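# Latch thermal cycler lid and start a run

## Task

Close the thermal cycler's lid by guiding it down with the gripper (no dropping or slamming it) and latch it, meaning the lid is fully down and its handle rests fully down on its stop. Then press START so the cycler's display reads Running. The cycler is loose on the table and must finish no more than about a finger's width from its starting spot, still upright and barely rotated. The plate must stay flat in its block. Everything must stay in place without the robot holding it. At the end, release and move the gripper away.

## Robot and tools

Robot: one xArm6 arm with a two-finger parallel gripper and a single camera, cam_wrist (672x504 pixels), mounted on the hand. The fingers point along the gripper's +z axis and open and close along its y axis. end_effector_position is the point between the pads when closed, about 2 cm behind the fingertips. The fingertips move about 10 mm further out along +z as they close. The fully open gap is 84 mm.

Frame: every pose is in the scene frame. Its origin is on the table top under the arm's base, +z is up, and +y is to the left when looking along +x. Positions are in metres. Orientation is a quaternion written w first (qw, qx, qy, qz). The reported hand position can be a little off, more so at long reach.

Row format, shared by all motion tools: 8 numbers [x, y, z, qw, qx, qy, qz, opening]. x, y, z and the quaternion form an absolute target pose for the gripper, not an offset. Opening runs from -1 (closed) to +1 (fully open, 0.084 m). To hold an orientation, repeat its quaternion in every row rather than copying a possibly drifted reported one. Any target more than 0.6 m from the last reported position along any gripper axis is refused, and a refused call does nothing. At each 1/30 s control step, the commanded pose is cut back to within 70 mm and 16 degrees of the measured pose. When both cannot be met, position wins over orientation.

execute_actions(actions, pictures): actions is a list holding one item or none.
- Empty list: returns the current state plus pictures.
- {"rows": [[8 numbers], ...], "steps": n}: up to 15 rows and 9 to 15 steps (default 15). One row is applied per step, and the last row repeats if there are fewer rows than steps. The result is taken 9 steps before the end, and those steps then run afterwards.
- {"steps": n} with no rows: waits up to 300 steps counted from the previous result.
Pictures appear only for an empty list or when pictures is true.

move(target, speed): target is one 8-number row. The gripper follows a straight path to it at a top speed of 0.002 to 0.5 m/s (default 0.25), turning at most twice that many rad/s. A path lasts 0.5 to 10 s and is cut short after 10 s. The path ignores obstacles. The hand lags, can wander off the path, and can exceed the speed, mostly with the arm stretched out. The opening is applied when the move begins. The result adds a "move:" line: done (settled near target), off_target, moving, held or fault. It also gives the distance to target and the limits that acted. limits=paced means the pose was clipped. limits=held means checks blocked some steps, after which the arm may speed up sharply. Faster contact, or a target set deeper past a surface, gives a harder impact.

wait(seconds): 0 to 10 s with no new command. The arm only goes on to its last clipped pose.

zoom_image(camera="cam_wrist", region=[x0,y0,x1,y1]): pixel box in the latest image, top-left origin, at most 504x504.

read_manual(section="licences"): licence texts only. finished_scene(scene): ends and grades the current scene; it cannot be undone.

Reading results: the state line gives pose, velocities and grip_measured, the measured opening on the same -1..1 scale. A "pose unreachable" line or HELD steps mean the clearance check altered or blocked the command. The mounting block under the base counts as part of the arm for that check. "Hand target" shows where the controller is currently driving the hand. Far targets may need several actions, so check the reported pose and send the rest. The simulation keeps running while you compose the next call.

Gripping: to hold something, command an opening clearly below grip_measured; the lower the command, the harder the squeeze (about 24 N per pad at most). Fast closing can squeeze harder. Plates, blocks and reservoirs can only be grasped across their width, on the body above the flange. Pushing a pad down over a base flange can trap it there.

Latching: the lid counts as latched only when it is fully closed and the handle is pressed down against its stop. If the lid is down but not latched, keep hold of the handle, swing it fully up (the lid may rise with it), then bring it down onto its stop. START only works once the lid is latched. Move gently: the cycler is not fixed, so do not shove it.

Safety: contact torque at a joint's load limit (N m: waist 44.5, shoulder 44.5, elbow 26.7, forearm roll 26.7, wrist pitch 17.8, wrist roll 17.8, with held weight included) stops the arm. It then backs off and pauses for 10 s. Sustained holding heats the motors: a MOTOR HOT warning appears at 65 °C, and at 80 °C the brakes engage until they cool. Joint ranges (rad): waist ±6.283, shoulder -2.059 to 2.094, elbow -3.927 to 0.192, forearm roll ±6.283, wrist pitch -1.693 to 3.142, wrist roll ±6.283. Never drop or knock anything off the table, and avoid slams and hard hits.

Each tool is called in YAML: its name, and indented under it one key for each argument.

## Session

execute_actions:
  actions: []

Scene clock: 0.00 s of 7800.00 s.
end_effector_position=(+0.4572, +0.1049, +0.3924) grip_measured=+1.00 end_effector_quat_wxyz=(+0.447, +0.223, +0.856, -0.133) end_effector_velocity=(+0.000, +0.000, -0.001) end_effector_angular_velocity=(-0.001, +0.002, -0.000)
Joint positions: [ 0.389 -0.349 -0.855 -1.006  0.919 -1.64   0.084]
Joint velocities: [ 0.     0.002  0.    -0.     0.    -0.    -0.   ]
Hand target: +0.457, +0.105, +0.392; +0.447, +0.223, +0.856, -0.133

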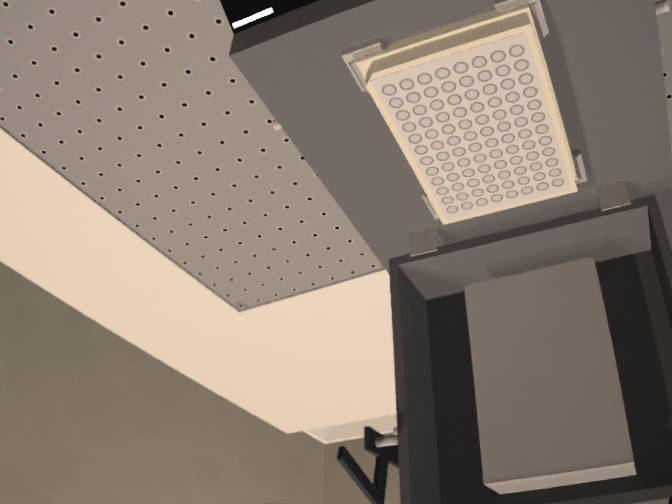

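move:
  target: [0.36,0.06,0.45,0.5,0,0.866,0,1]

Scene clock: 2.83 s of 7800.00 s.
end_effector_position=(+0.3601, +0.0600, +0.4501) grip_measured=+1.00 end_effector_quat_wxyz=(+0.500, +0.001, +0.866, -0.001) end_effector_velocity=(-0.000, -0.000, +0.001) end_effector_angular_velocity=(+0.004, +0.003, +0.011)
Joint positions: [ 0.079 -1.016 -0.408 -0.278  0.453 -2.782  0.084]
Joint velocities: [-0.004 -0.002 -0.001  0.036  0.    -0.037  0.   ]
Hand target: +0.360, +0.060, +0.450; +0.500, +0.000, +0.866, -0.000
Off the commanded pose: 0.000 m, 0 deg.
Kept back: nothing.
move: done
camera_calibration (this result's frames):
cam_wrist: T_world_to_cam=[[0.00574566, 0.999976, -0.00384334, -0.0268046], [0.506603, 0.000402885, 0.862179, -0.499264], [0.86216, -0.00690084, -0.506589, 0.0518278], [0, 0, 0, 1]] pos_world=[0.208399, 0.0273628, 0.456607]

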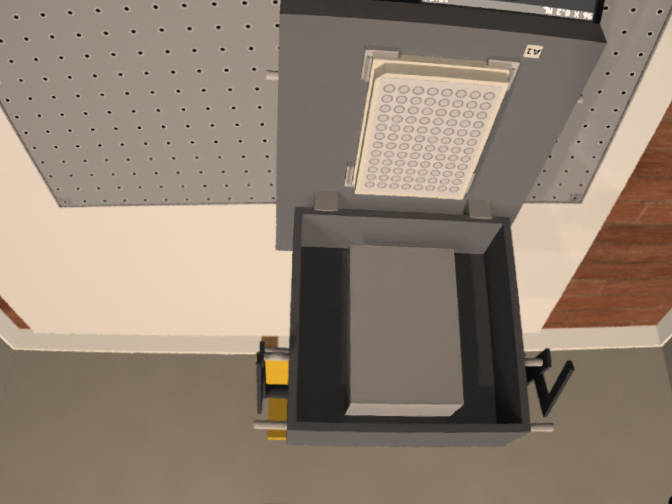

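move:
  target: [0.5,-0.27,0.45,0.497,-0.41,0.709,0.287,1]

Scene clock: 7.30 s of 7800.00 s.
end_effector_position=(+0.4996, -0.2704, +0.4494) grip_measured=+1.00 end_effector_quat_wxyz=(+0.497, -0.409, +0.709, +0.287) end_effector_velocity=(+0.001, -0.001, +0.000) end_effector_angular_velocity=(+0.003, +0.004, +0.010)
Joint positions: [-0.987  0.664 -2.13   1.152  1.909 -4.897  0.084]
Joint velocities: [-0.     0.028 -0.043  0.003  0.017  0.015  0.   ]
Hand target: +0.500, -0.271, +0.449; +0.497, -0.409, +0.709, +0.287
Off the commanded pose: 0.001 m, 0 deg.
Kept back: nothing.
move: done; limits=paced
camera_calibration (this result's frames):
cam_wrist: T_world_to_cam=[[-0.863054, 0.505108, -0.00199054, 0.602177], [0.174252, 0.30143, 0.937431, -0.355664], [0.474104, 0.808706, -0.348167, 0.27216], [0, 0, 0, 1]] pos_world=[0.452654, -0.417055, 0.429366]

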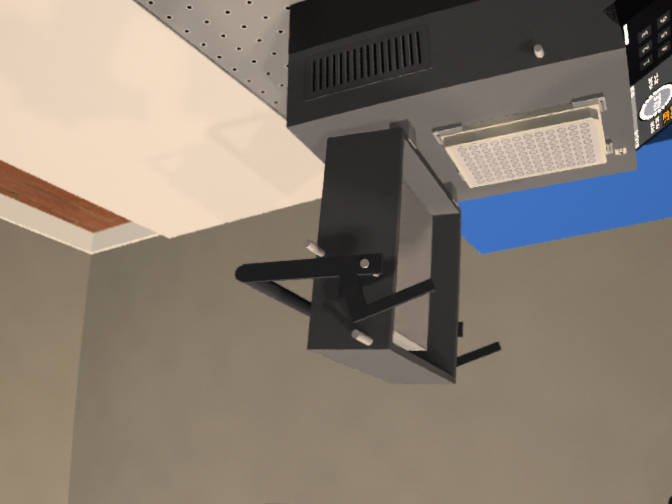

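move:
  target: [0.62,-0.2,0.3,-0.354,0.612,0.354,0.612,1]
  speed: 0.5

move:
  target: [0.71,-0.115,0.266,-0.683,0.683,-0.183,0.183,0.2]
  speed: 0.4

Scene clock: 16.93 s of 7800.00 s.
end_effector_position=(+0.6198, -0.1998, +0.2999) grip_measured=+1.00 end_effector_quat_wxyz=(-0.354, +0.612, +0.354, +0.612) end_effector_velocity=(+0.000, +0.001, -0.001) end_effector_angular_velocity=(+0.005, +0.009, -0.001)
Joint positions: [-0.792  0.961 -2.004  1.467  1.732 -2.046  0.084]
Joint velocities: [ 0.001 -0.002  0.006  0.    -0.003  0.006  0.   ]
Hand target: +0.620, -0.200, +0.300; -0.354, +0.612, +0.354, +0.612
Off the commanded pose: 0.000 m, 0 deg.
Kept back: nothing.
After step 90, 2.87 s passed at rest.
move: done
camera_calibration (this result's frames):
cam_wrist: T_world_to_cam=[[0.869522, -0.493892, 0.00156905, -0.604556], [0.00515511, 0.00589904, -0.999969, 0.369038], [0.493867, 0.869503, 0.00767541, -0.000791598], [0, 0, 0, 1]] pos_world=[0.524164, -0.300074, 0.369982]

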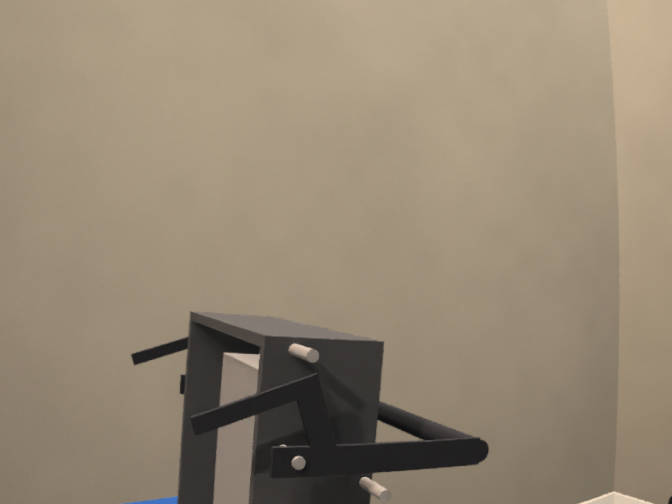

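Scene clock: 19.47 s of 7800.00 s.
end_effector_position=(+0.7099, -0.1153, +0.2660) grip_measured=+0.19 end_effector_quat_wxyz=(+0.683, -0.683, +0.183, -0.184) end_effector_velocity=(+0.001, +0.001, +0.001) end_effector_angular_velocity=(+0.003, +0.004, +0.007)
Joint positions: [-0.594  1.146 -2.222  1.569  1.559 -0.434  0.052]
Joint velocities: [ 0.002  0.009 -0.018 -0.002  0.005  0.014  0.   ]
Hand target: +0.710, -0.115, +0.266; +0.683, -0.683, +0.183, -0.183
Off the commanded pose: 0.000 m, 0 deg.
Kept back: nothing.
move: done
camera_calibration (this result's frames):
cam_wrist: T_world_to_cam=[[0.00401102, 0.00296471, -0.999988, 0.296981], [-0.861447, 0.507844, -0.0019497, 0.741848], [0.507832, 0.861444, 0.00459092, -0.128591], [0, 0, 0, 1]] pos_world=[0.703175, -0.266849, 0.299014]

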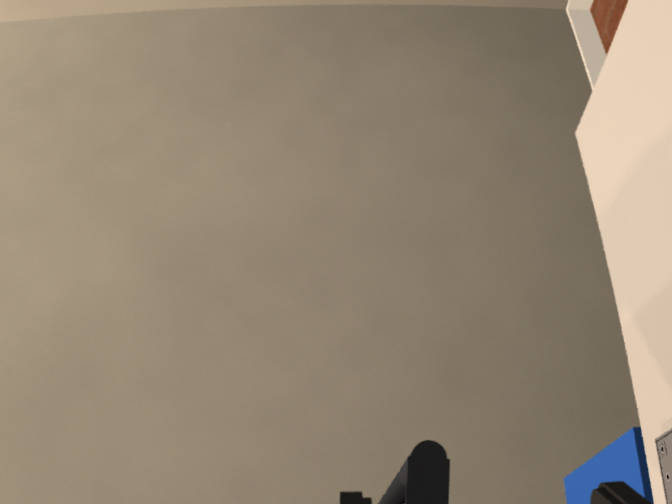

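move:
  target: [0.749,-0.040,0.269,0.675,-0.689,0.219,-0.147,0.2]
  speed: 0.08

move:
  target: [0.749,-0.040,0.269,0.675,-0.689,0.219,-0.147,-0.9]
  speed: 0.05

Scene clock: 24.57 s of 7800.00 s.
end_effector_position=(+0.7489, -0.0406, +0.2688) grip_measured=+0.19 end_effector_quat_wxyz=(+0.675, -0.689, +0.219, -0.147) end_effector_velocity=(+0.001, +0.001, +0.000) end_effector_angular_velocity=(+0.000, +0.002, +0.000)
Joint positions: [-0.455  1.147 -2.257  1.587  1.419 -0.303  0.052]
Joint velocities: [ 0.003  0.005 -0.009 -0.    -0.003  0.007  0.   ]
Hand target: +0.749, -0.040, +0.269; +0.675, -0.689, +0.219, -0.147
Off the commanded pose: 0.001 m, 0 deg.
Kept back: nothing.
After step 90, 0.67 s passed at rest.
move: done
camera_calibration (this result's frames):
cam_wrist: T_world_to_cam=[[-0.0998892, 0.0108687, -0.994939, 0.37625], [-0.85644, 0.508067, 0.0915343, 0.708635], [0.506491, 0.861249, -0.0414421, -0.19934], [0, 0, 0, 1]] pos_world=[0.74545, -0.192442, 0.30122]

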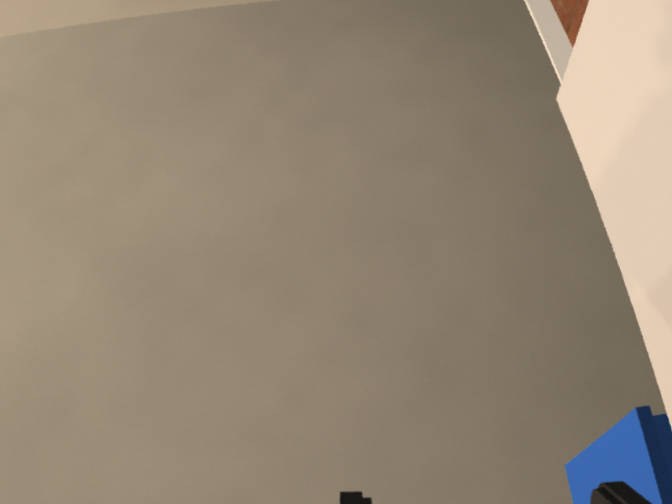

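Scene clock: 25.27 s of 7800.00 s.
end_effector_position=(+0.7490, -0.0404, +0.2686) grip_measured=-0.69 end_effector_quat_wxyz=(+0.675, -0.689, +0.219, -0.147) end_effector_velocity=(+0.000, +0.000, -0.000) end_effector_angular_velocity=(-0.000, +0.001, +0.000)
Joint positions: [-0.455  1.147 -2.257  1.587  1.419 -0.302  0.014]
Joint velocities: [ 0.001  0.001 -0.    -0.    -0.     0.     0.   ]
Hand target: +0.749, -0.040, +0.269; +0.675, -0.689, +0.219, -0.147
Off the commanded pose: 0.001 m, 0 deg.
Kept back: nothing.
move: done
camera_calibration (this result's frames):
cam_wrist: T_world_to_cam=[[-0.100638, 0.0111767, -0.99486, 0.376589], [-0.856387, 0.50801, 0.0923377, 0.708341], [0.506431, 0.861278, -0.0415537, -0.199442], [0, 0, 0, 1]] pos_world=[0.745517, -0.192278, 0.30096]

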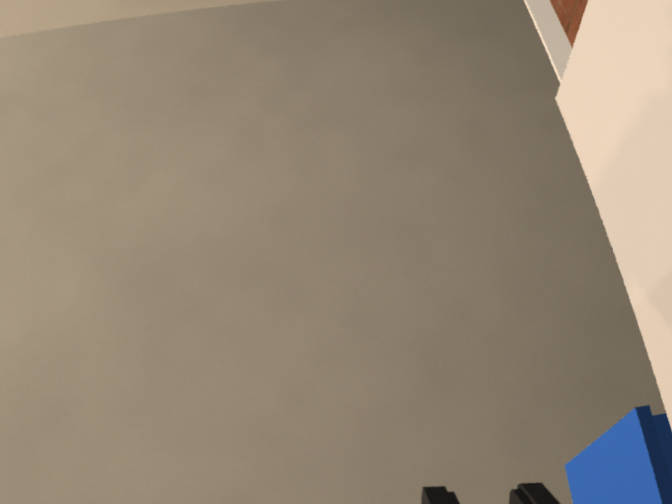

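move:
  target: [0.715,-0.038,0.297,0.692,-0.669,0.122,-0.243,-0.9]
  speed: 0.05

move:
  target: [0.675,-0.035,0.315,0.696,-0.635,0.022,-0.334,-0.9]
  speed: 0.05

move:
  target: [0.6315,-0.032,0.321,0.686,-0.589,-0.078,-0.42,-0.9]
  speed: 0.05

move:
  target: [0.588,-0.029,0.315,0.663,-0.532,-0.177,-0.497,-0.9]
  speed: 0.05

move:
  target: [0.548,-0.026,0.297,0.627,-0.464,-0.272,-0.564,-0.9]
  speed: 0.05

Scene clock: 29.27 s of 7800.00 s.
end_effector_position=(+0.7151, -0.0376, +0.2967) grip_measured=-0.69 end_effector_quat_wxyz=(+0.692, -0.669, +0.122, -0.242) end_effector_velocity=(-0.001, -0.000, +0.002) end_effector_angular_velocity=(-0.000, -0.010, -0.001)
Joint positions: [-0.48   0.979 -1.975  1.694  1.507 -0.677  0.014]
Joint velocities: [-0.001 -0.006  0.008  0.004  0.003 -0.011  0.   ]
Hand target: +0.715, -0.038, +0.297; +0.692, -0.669, +0.122, -0.243
Off the commanded pose: 0.000 m, 0 deg.
Kept back: nothing.
move: done
camera_calibration (this result's frames):
cam_wrist: T_world_to_cam=[[0.175063, -0.00877471, -0.984518, 0.200153], [-0.84845, 0.505954, -0.155377, 0.743064], [0.499485, 0.862516, 0.081129, -0.214906], [0, 0, 0, 1]] pos_world=[0.702756, -0.18884, 0.329944]

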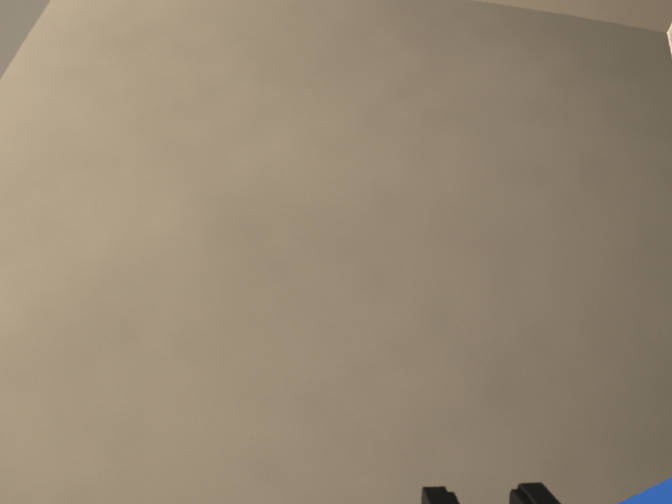

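Scene clock: 32.33 s of 7800.00 s.
end_effector_position=(+0.6751, -0.0347, +0.3149) grip_measured=-0.69 end_effector_quat_wxyz=(+0.696, -0.635, +0.022, -0.334) end_effector_velocity=(-0.001, -0.000, +0.002) end_effector_angular_velocity=(-0.001, -0.011, -0.001)
Joint positions: [-0.511  0.879 -1.779  1.756  1.64  -1.018  0.014]
Joint velocities: [-0.001 -0.004  0.004  0.002  0.005 -0.01   0.   ]
Hand target: +0.675, -0.035, +0.315; +0.696, -0.635, +0.022, -0.334
Off the commanded pose: 0.000 m, 0 deg.
Kept back: nothing.
move: done
camera_calibration (this result's frames):
cam_wrist: T_world_to_cam=[[0.439191, -0.0256636, -0.898027, 0.0189185], [-0.772336, 0.499829, -0.392005, 0.733404], [0.45892, 0.865744, 0.1997, -0.2088], [0, 0, 0, 1]] pos_world=[0.653949, -0.185324, 0.346184]

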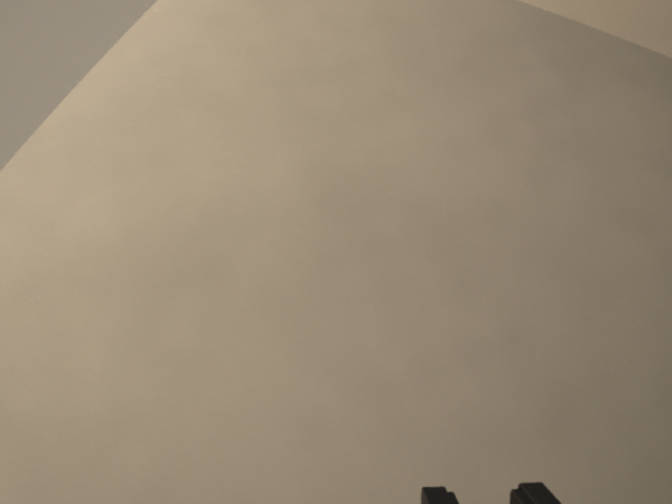

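Scene clock: 35.43 s of 7800.00 s.
end_effector_position=(+0.6316, -0.0317, +0.3210) grip_measured=-0.68 end_effector_quat_wxyz=(+0.686, -0.589, -0.078, -0.420) end_effector_velocity=(-0.001, -0.000, +0.002) end_effector_angular_velocity=(-0.002, -0.012, -0.000)
Joint positions: [-0.546  0.829 -1.639  1.769  1.796 -1.349  0.014]
Joint velocities: [-0.001 -0.003  0.002 -0.     0.005 -0.01   0.   ]
Hand target: +0.631, -0.032, +0.321; +0.686, -0.589, -0.078, -0.420
Off the commanded pose: 0.000 m, 0 deg.
Kept back: nothing.
move: done
camera_calibration (this result's frames):
cam_wrist: T_world_to_cam=[[0.669934, -0.0422823, -0.741216, -0.153041], [-0.63204, 0.491309, -0.599284, 0.678344], [0.389505, 0.869958, 0.302421, -0.181633], [0, 0, 0, 1]] pos_world=[0.602015, -0.181734, 0.348013]

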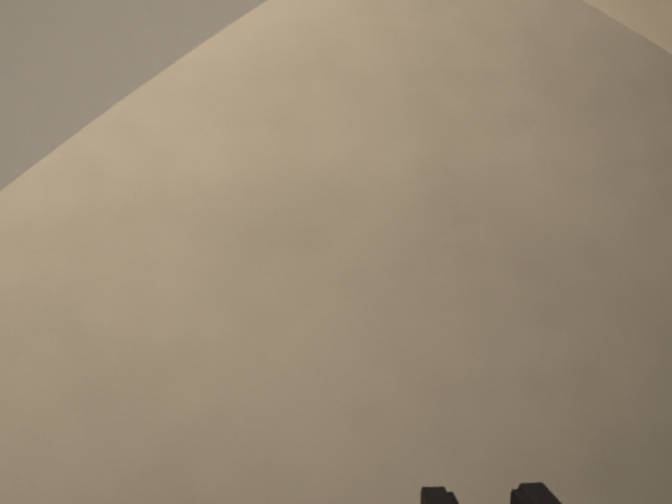

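Scene clock: 38.50 s of 7800.00 s.
end_effector_position=(+0.5882, -0.0281, +0.3150) grip_measured=-0.68 end_effector_quat_wxyz=(+0.663, -0.532, -0.177, -0.496) end_effector_velocity=(-0.002, +0.000, -0.001) end_effector_angular_velocity=(+0.000, -0.008, +0.000)
Joint positions: [-0.578  0.83  -1.561  1.729  1.955 -1.676  0.014]
Joint velocities: [-0.001  0.002  0.002 -0.002  0.005 -0.011  0.   ]
Hand target: +0.588, -0.029, +0.315; +0.663, -0.532, -0.177, -0.497
Off the commanded pose: 0.001 m, 0 deg.
Kept back: nothing.
move: done
camera_calibration (this result's frames):
cam_wrist: T_world_to_cam=[[0.847997, -0.0538732, -0.527256, -0.300667], [-0.442059, 0.476904, -0.759701, 0.58392], [0.292378, 0.877303, 0.380598, -0.133365], [0, 0, 0, 1]] pos_world=[0.552085, -0.17767, 0.335834]

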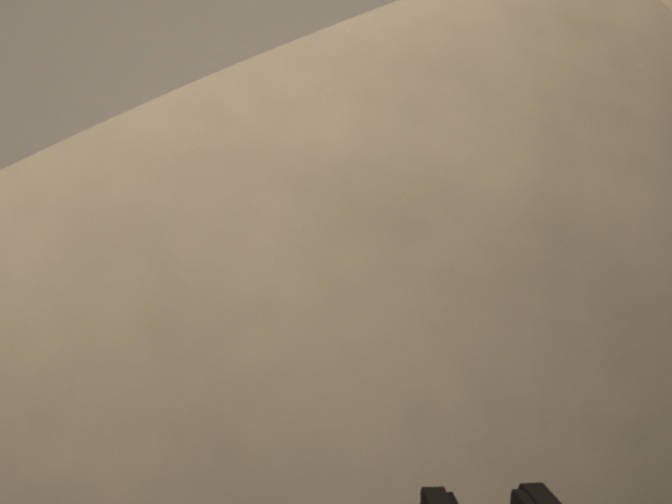

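Scene clock: 41.57 s of 7800.00 s.
end_effector_position=(+0.5482, -0.0245, +0.2970) grip_measured=-0.68 end_effector_quat_wxyz=(+0.628, -0.464, -0.272, -0.563) end_effector_velocity=(-0.001, +0.000, +0.001) end_effector_angular_velocity=(-0.002, -0.013, +0.000)
Joint positions: [-0.603  0.878 -1.547  1.643  2.097 -2.009  0.014]
Joint velocities: [-0.001 -0.001 -0.002 -0.003  0.004 -0.011  0.   ]
Hand target: +0.548, -0.026, +0.297; +0.627, -0.464, -0.272, -0.564
Off the commanded pose: 0.002 m, 0 deg.
Kept back: nothing.
move: done
camera_calibration (this result's frames):
cam_wrist: T_world_to_cam=[[0.960187, -0.0598502, -0.272873, -0.413256], [-0.215814, 0.461314, -0.860589, 0.456449], [0.177386, 0.885216, 0.430031, -0.06943], [0, 0, 0, 1]] pos_world=[0.507627, -0.173839, 0.309905]

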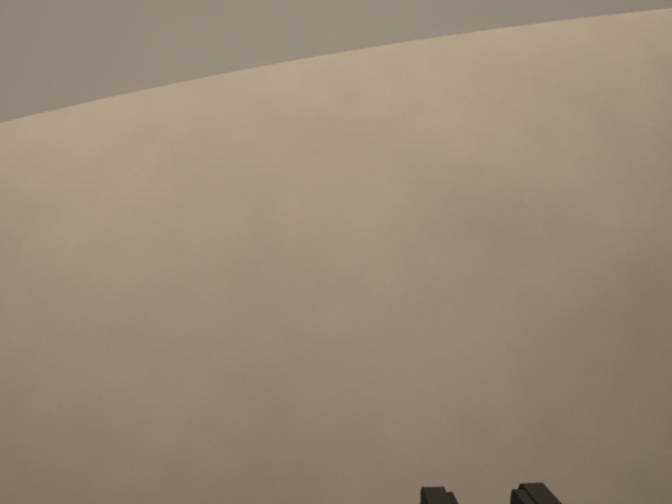

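y wants to drift positive; follow it.

move:
  target: [0.526,-0.021,0.280,0.598,-0.417,-0.329,-0.600,-0.9]
  speed: 0.03

move:
  target: [0.514,-0.020,0.268,0.578,-0.387,-0.362,-0.620,-0.9]
  speed: 0.01

Scene clock: 44.97 s of 7800.00 s.
end_effector_position=(+0.5261, -0.0212, +0.2801) grip_measured=-0.68 end_effector_quat_wxyz=(+0.598, -0.417, -0.329, -0.600) end_effector_velocity=(-0.001, +0.000, -0.001) end_effector_angular_velocity=(-0.001, -0.009, +0.001)
Joint positions: [-0.612  0.923 -1.562  1.572  2.166 -2.227  0.014]
Joint velocities: [ 0.     0.001 -0.    -0.004  0.004 -0.011  0.   ]
Hand target: +0.526, -0.021, +0.280; +0.598, -0.417, -0.329, -0.600
Off the commanded pose: 0.000 m, 0 deg.
Kept back: nothing.
move: done
camera_calibration (this result's frames):
cam_wrist: T_world_to_cam=[[0.99273, -0.064526, -0.101606, -0.461661], [-0.0618413, 0.450786, -0.890488, 0.36273], [0.103262, 0.890297, 0.443518, -0.0258105], [0, 0, 0, 1]] pos_world=[0.483402, -0.170324, 0.287546]

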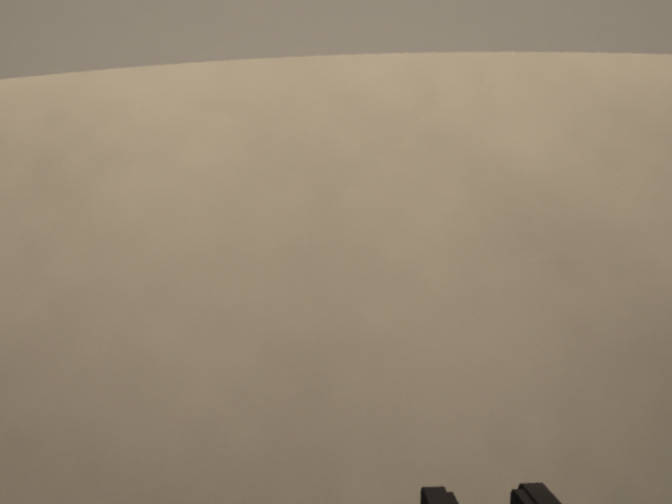

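Scene clock: 50.50 s of 7800.00 s.
end_effector_position=(+0.5140, -0.0200, +0.2683) grip_measured=-0.68 end_effector_quat_wxyz=(+0.578, -0.387, -0.362, -0.620) end_effector_velocity=(-0.000, +0.000, -0.001) end_effector_angular_velocity=(+0.001, -0.001, -0.000)
Joint positions: [-0.616  0.958 -1.586  1.523  2.204 -2.358  0.014]
Joint velocities: [-0.     0.003 -0.    -0.001  0.001 -0.004  0.   ]
Hand target: +0.514, -0.020, +0.268; +0.578, -0.387, -0.362, -0.620
Off the commanded pose: 0.000 m, 0 deg.
Kept back: nothing.
move: done
camera_calibration (this result's frames):
cam_wrist: T_world_to_cam=[[0.997876, -0.0649556, 0.00495059, -0.482034], [0.0333607, 0.444269, -0.895272, 0.303195], [0.0559536, 0.893536, 0.445492, 0.00345211], [0, 0, 0, 1]] pos_world=[0.470702, -0.169096, 0.272291]

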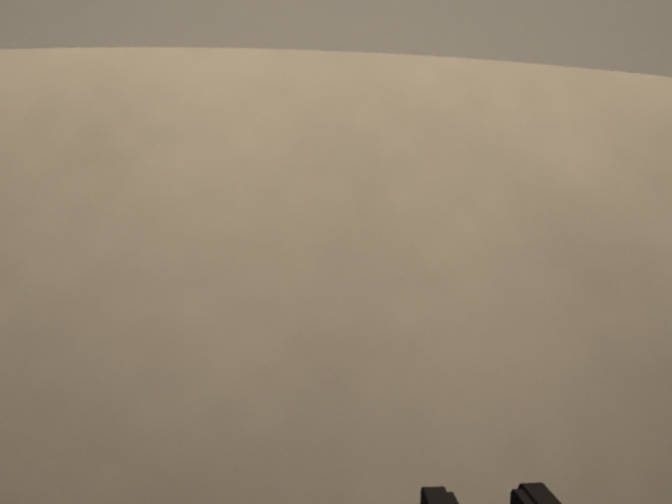

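move:
  target: [0.513,-0.020,0.262,0.578,-0.387,-0.362,-0.620,-0.9]
  speed: 0.006

Scene clock: 52.00 s of 7800.00 s.
end_effector_position=(+0.5130, -0.0201, +0.2628) grip_measured=-0.68 end_effector_quat_wxyz=(+0.578, -0.387, -0.363, -0.620) end_effector_velocity=(-0.000, +0.000, -0.003) end_effector_angular_velocity=(+0.000, +0.005, -0.001)
Joint positions: [-0.617  0.97  -1.59   1.516  2.204 -2.369  0.014]
Joint velocities: [-0.     0.004  0.002 -0.002 -0.002 -0.001  0.   ]
Hand target: +0.513, -0.020, +0.262; +0.578, -0.387, -0.362, -0.620
Off the commanded pose: 0.001 m, 0 deg.
Kept back: nothing.
move: done
camera_calibration (this result's frames):
cam_wrist: T_world_to_cam=[[0.997876, -0.0648497, 0.00611036, -0.481319], [0.0343568, 0.444317, -0.895211, 0.297766], [0.0553392, 0.893519, 0.445601, 0.00632493], [0, 0, 0, 1]] pos_world=[0.469717, -0.169167, 0.266686]

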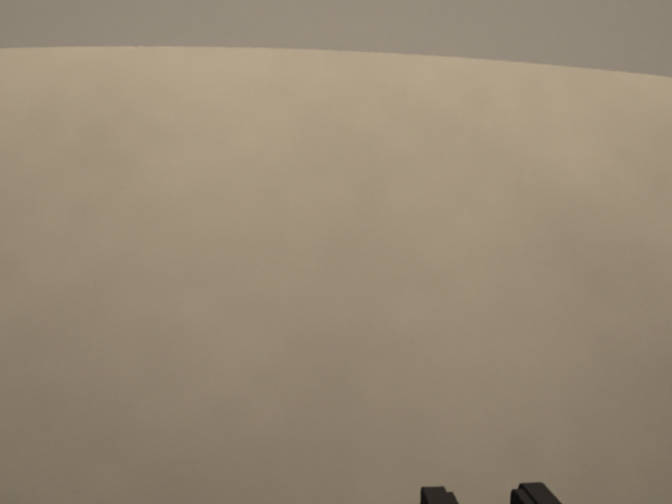

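move:
  target: [0.513,-0.020,0.256,0.578,-0.387,-0.362,-0.620,-0.9]
  speed: 0.006

wait:
  seconds: 0.5

Scene clock: 53.53 s of 7800.00 s.
end_effector_position=(+0.5127, -0.0201, +0.2570) grip_measured=-0.68 end_effector_quat_wxyz=(+0.579, -0.386, -0.362, -0.620) end_effector_velocity=(-0.001, -0.000, -0.000) end_effector_angular_velocity=(+0.001, -0.001, +0.003)
Joint positions: [-0.617  0.985 -1.598  1.511  2.206 -2.377  0.014]
Joint velocities: [-0.     0.002 -0.002 -0.002  0.003 -0.001  0.   ]
Hand target: +0.513, -0.020, +0.256; +0.578, -0.387, -0.362, -0.620
Off the commanded pose: 0.001 m, 0 deg.
Kept back: nothing.
move: done
camera_calibration (this result's frames):
cam_wrist: T_world_to_cam=[[0.997938, -0.0638831, 0.00626586, -0.480999], [0.0341368, 0.445514, -0.894624, 0.292578], [0.0543598, 0.892993, 0.446776, 0.00916785], [0, 0, 0, 1]] pos_world=[0.469521, -0.169262, 0.260665]

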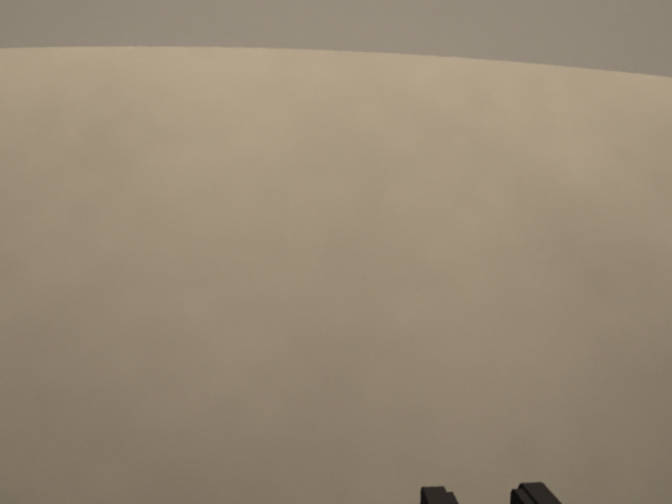

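Scene clock: 54.03 s of 7800.00 s.
end_effector_position=(+0.5125, -0.0201, +0.2567) grip_measured=-0.68 end_effector_quat_wxyz=(+0.579, -0.386, -0.362, -0.620) end_effector_velocity=(-0.000, +0.000, -0.001) end_effector_angular_velocity=(+0.001, +0.001, +0.001)
Joint positions: [-0.617  0.985 -1.597  1.511  2.206 -2.377  0.014]
Joint velocities: [ 0.     0.001  0.    -0.001  0.001  0.     0.   ]
Hand target: +0.513, -0.020, +0.256; +0.578, -0.387, -0.362, -0.620
Off the commanded pose: 0.001 m, 0 deg.
Kept back: nothing.
Steps of this call (steps 1 to 15: nothing new was sent). Readings (end_effector_position):
1: (+0.5126, -0.0201, +0.2569)
2: (+0.5126, -0.0201, +0.2569)
4: (+0.5126, -0.0201, +0.2568)
8: (+0.5125, -0.0201, +0.2568)
15: the state above
camera_calibration (this result's frames):
cam_wrist: T_world_to_cam=[[0.997977, -0.0633276, 0.00567003, -0.480653], [0.0333914, 0.446138, -0.894341, 0.292617], [0.0541068, 0.892721, 0.44735, 0.0092332], [0, 0, 0, 1]] pos_world=[0.46941, -0.169229, 0.260295]

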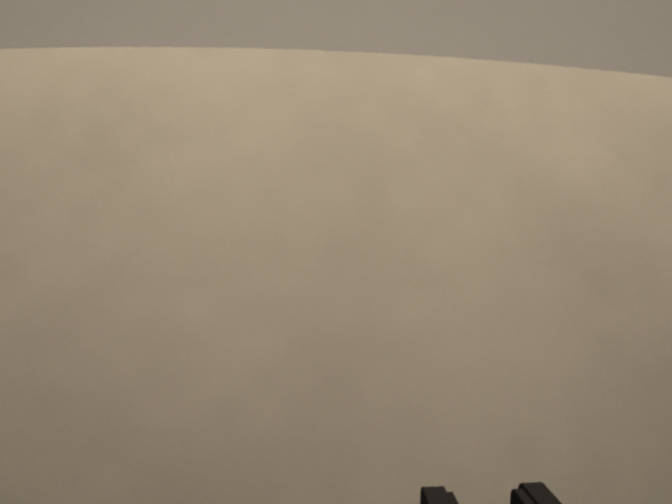

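move:
  target: [0.513,-0.020,0.257,0.578,-0.387,-0.362,-0.620,0.0]
  speed: 0.02

move:
  target: [0.51,-0.10,0.235,0.578,-0.387,-0.362,-0.620,0.0]
  speed: 0.1

move:
  target: [0.51,-0.2,0.17,0.707,-0.5,-0.2,-0.46,0.0]
  speed: 0.2

Scene clock: 55.30 s of 7800.00 s.
end_effector_position=(+0.5130, -0.0200, +0.2568) grip_measured=-0.01 end_effector_quat_wxyz=(+0.578, -0.387, -0.362, -0.620) end_effector_velocity=(+0.000, +0.000, +0.001) end_effector_angular_velocity=(-0.000, -0.001, +0.001)
Joint positions: [-0.617  0.983 -1.596  1.512  2.203 -2.376  0.044]
Joint velocities: [ 0.001 -0.002  0.     0.     0.     0.    -0.   ]
Hand target: +0.513, -0.020, +0.257; +0.578, -0.387, -0.362, -0.620
Off the commanded pose: 0.000 m, 0 deg.
Kept back: nothing.
move: done
camera_calibration (this result's frames):
cam_wrist: T_world_to_cam=[[0.997869, -0.0651286, 0.00405783, -0.480708], [0.0326413, 0.444334, -0.895266, 0.293252], [0.0565044, 0.893491, 0.445513, 0.00839015], [0, 0, 0, 1]] pos_world=[0.469637, -0.169106, 0.260751]

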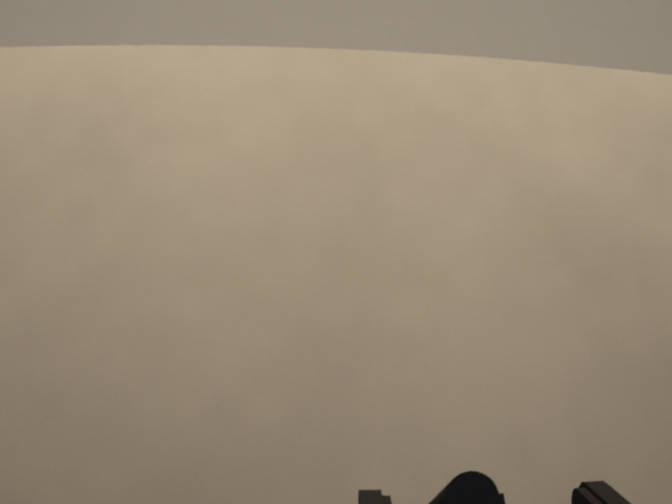

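Scene clock: 56.53 s of 7800.00 s.
end_effector_position=(+0.5100, -0.0995, +0.2352) grip_measured=-0.01 end_effector_quat_wxyz=(+0.578, -0.387, -0.362, -0.620) end_effector_velocity=(+0.000, -0.002, -0.000) end_effector_angular_velocity=(+0.001, -0.001, +0.002)
Joint positions: [-0.742  1.168 -1.865  1.475  2.286 -2.276  0.044]
Joint velocities: [-0.003  0.009 -0.015  0.002  0.005  0.007 -0.   ]
Hand target: +0.510, -0.100, +0.235; +0.578, -0.387, -0.362, -0.620
Off the commanded pose: 0.000 m, 0 deg.
Kept back: nothing.
move: done
camera_calibration (this result's frames):
cam_wrist: T_world_to_cam=[[0.997879, -0.064941, 0.00455911, -0.482971], [0.0330066, 0.444327, -0.895257, 0.30912], [0.0561131, 0.893508, 0.445528, 0.0894135], [0, 0, 0, 1]] pos_world=[0.466727, -0.248606, 0.239107]

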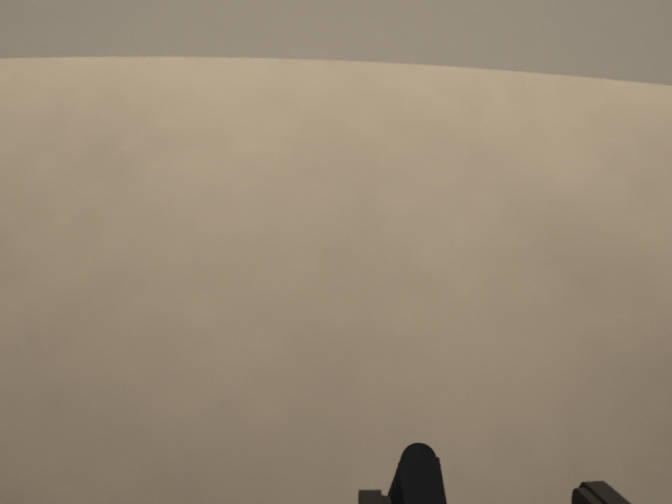

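Scene clock: 58.43 s of 7800.00 s.
end_effector_position=(+0.5100, -0.1996, +0.1701) grip_measured=-0.01 end_effector_quat_wxyz=(+0.706, -0.500, -0.200, -0.460) end_effector_velocity=(+0.000, -0.002, -0.000) end_effector_angular_velocity=(+0.002, +0.002, +0.009)
Joint positions: [-0.896  1.52  -2.333  1.528  2.294 -1.526  0.044]
Joint velocities: [-0.001  0.028 -0.047  0.013  0.009  0.029 -0.   ]
Hand target: +0.510, -0.200, +0.170; +0.707, -0.500, -0.200, -0.460
Off the commanded pose: 0.000 m, 0 deg.
Kept back: nothing.
move: done
camera_calibration (this result's frames):
cam_wrist: T_world_to_cam=[[0.850774, 0.0813972, -0.51919, -0.295808], [-0.494663, 0.457636, -0.738836, 0.540553], [0.177461, 0.885406, 0.429609, 0.147033], [0, 0, 0, 1]] pos_world=[0.492965, -0.353483, 0.182633]

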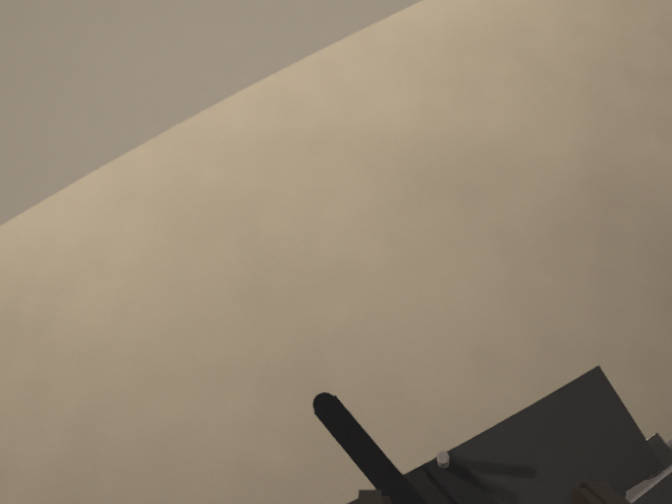

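move:
  target: [0.5,-0.22,0.14,0.5,-0.5,-0.5,-0.5,0.0]
  speed: 0.2

Scene clock: 61.13 s of 7800.00 s.
end_effector_position=(+0.4993, -0.2194, +0.1400) grip_measured=-0.01 end_effector_quat_wxyz=(-0.468, +0.531, +0.481, +0.517) end_effector_velocity=(+0.000, -0.001, +0.001) end_effector_angular_velocity=(-0.015, -0.012, +0.003)
Joint positions: [-0.918  1.58  -2.697  1.181  2.22  -2.1    0.044]
Joint velocities: [ 0.001 -0.006 -0.003 -0.01  -0.002 -0.013  0.   ]
Hand target: +0.499, -0.219, +0.140; -0.468, +0.531, +0.482, +0.517
Off the commanded pose: 0.001 m, 6 deg.
elbow stopped short: the move would have taken joint 3 (elbow) straighter than the controller allows; a more bent joint 3 avoids this.
Kept back: nothing.
move: off_target
camera_calibration (this result's frames):
cam_wrist: T_world_to_cam=[[0.995649, -0.0931754, 0.00124674, -0.484275], [-0.000478821, -0.0184948, -0.999829, 0.207398], [0.0931825, 0.995478, -0.0184589, 0.308354], [0, 0, 0, 1]] pos_world=[0.453534, -0.348247, 0.213658]

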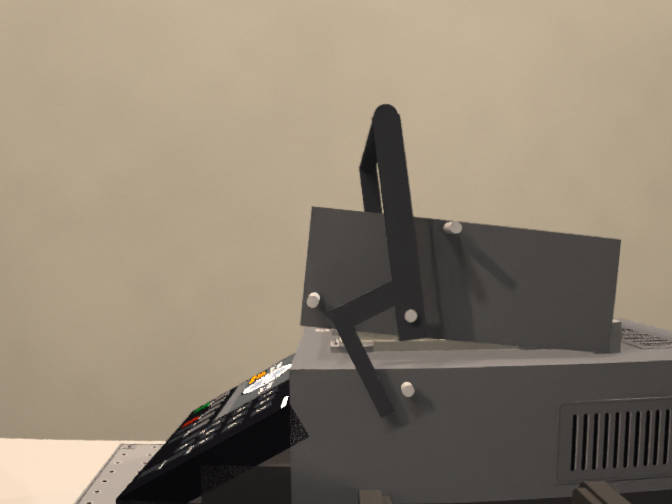

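move:
  target: [0.45,-0.15,0.38,-0.27,0.65,0.65,0.27,0.0]
  speed: 0.3

move:
  target: [0.515,0.07,0.36,0,0.731,0.682,0,0.0]
  speed: 0.3

Scene clock: 63.83 s of 7800.00 s.
end_effector_position=(+0.4502, -0.1507, +0.3789) grip_measured=-0.01 end_effector_quat_wxyz=(-0.272, +0.653, +0.652, +0.271) end_effector_velocity=(+0.000, +0.001, +0.009) end_effector_angular_velocity=(-0.018, -0.013, +0.000)
Joint positions: [-0.728  0.456 -1.904  0.645  1.966 -2.101  0.044]
Joint velocities: [ 0.004 -0.014 -0.01  -0.004  0.     0.005  0.   ]
Hand target: +0.450, -0.150, +0.380; -0.271, +0.653, +0.653, +0.271
Off the commanded pose: 0.001 m, 0 deg.
Kept back: nothing.
move: done
camera_calibration (this result's frames):
cam_wrist: T_world_to_cam=[[0.999983, 0.0039764, -0.00437149, -0.414455], [-0.000351172, -0.698452, -0.715657, 0.237248], [-0.00589901, 0.715646, -0.698438, 0.50903], [0, 0, 0, 1]] pos_world=[0.417534, -0.196931, 0.523502]

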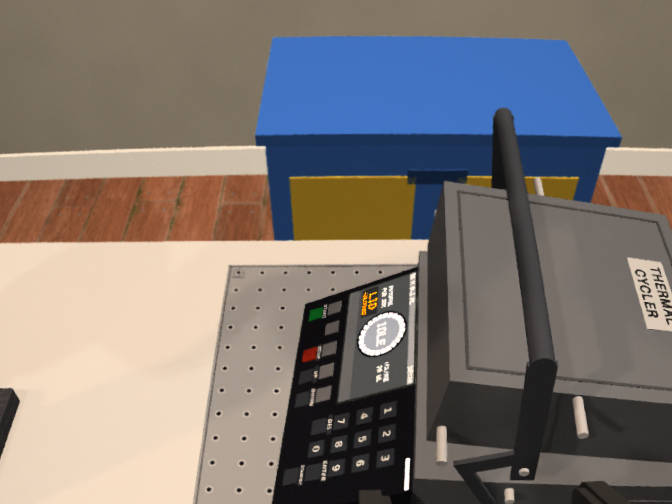

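Scene clock: 65.70 s of 7800.00 s.
end_effector_position=(+0.5153, +0.0694, +0.3604) grip_measured=-0.01 end_effector_quat_wxyz=(+0.001, +0.731, +0.682, +0.000) end_effector_velocity=(+0.000, +0.003, -0.001) end_effector_angular_velocity=(-0.008, +0.006, +0.001)
Joint positions: [ 0.021  0.265 -1.729  0.03   1.517 -1.404  0.044]
Joint velocities: [ 0.008  0.009 -0.011 -0.007  0.01   0.007 -0.   ]
Hand target: +0.515, +0.070, +0.360; +0.001, +0.731, +0.682, -0.000
Off the commanded pose: 0.001 m, 0 deg.
Kept back: nothing.
move: done
camera_calibration (this result's frames):
cam_wrist: T_world_to_cam=[[0.99766, -0.0682771, -0.0035299, -0.474599], [-0.0683043, -0.99763, -0.00826996, 0.178656], [-0.00295688, 0.00849172, -0.99996, 0.495137], [0, 0, 0, 1]] pos_world=[0.487155, 0.141624, 0.494919]

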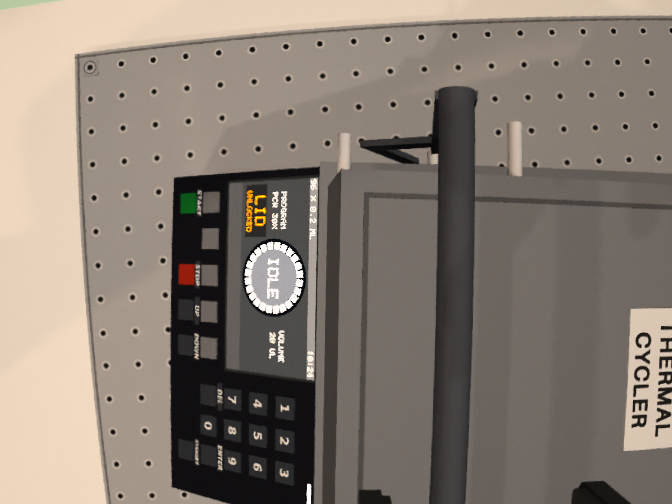

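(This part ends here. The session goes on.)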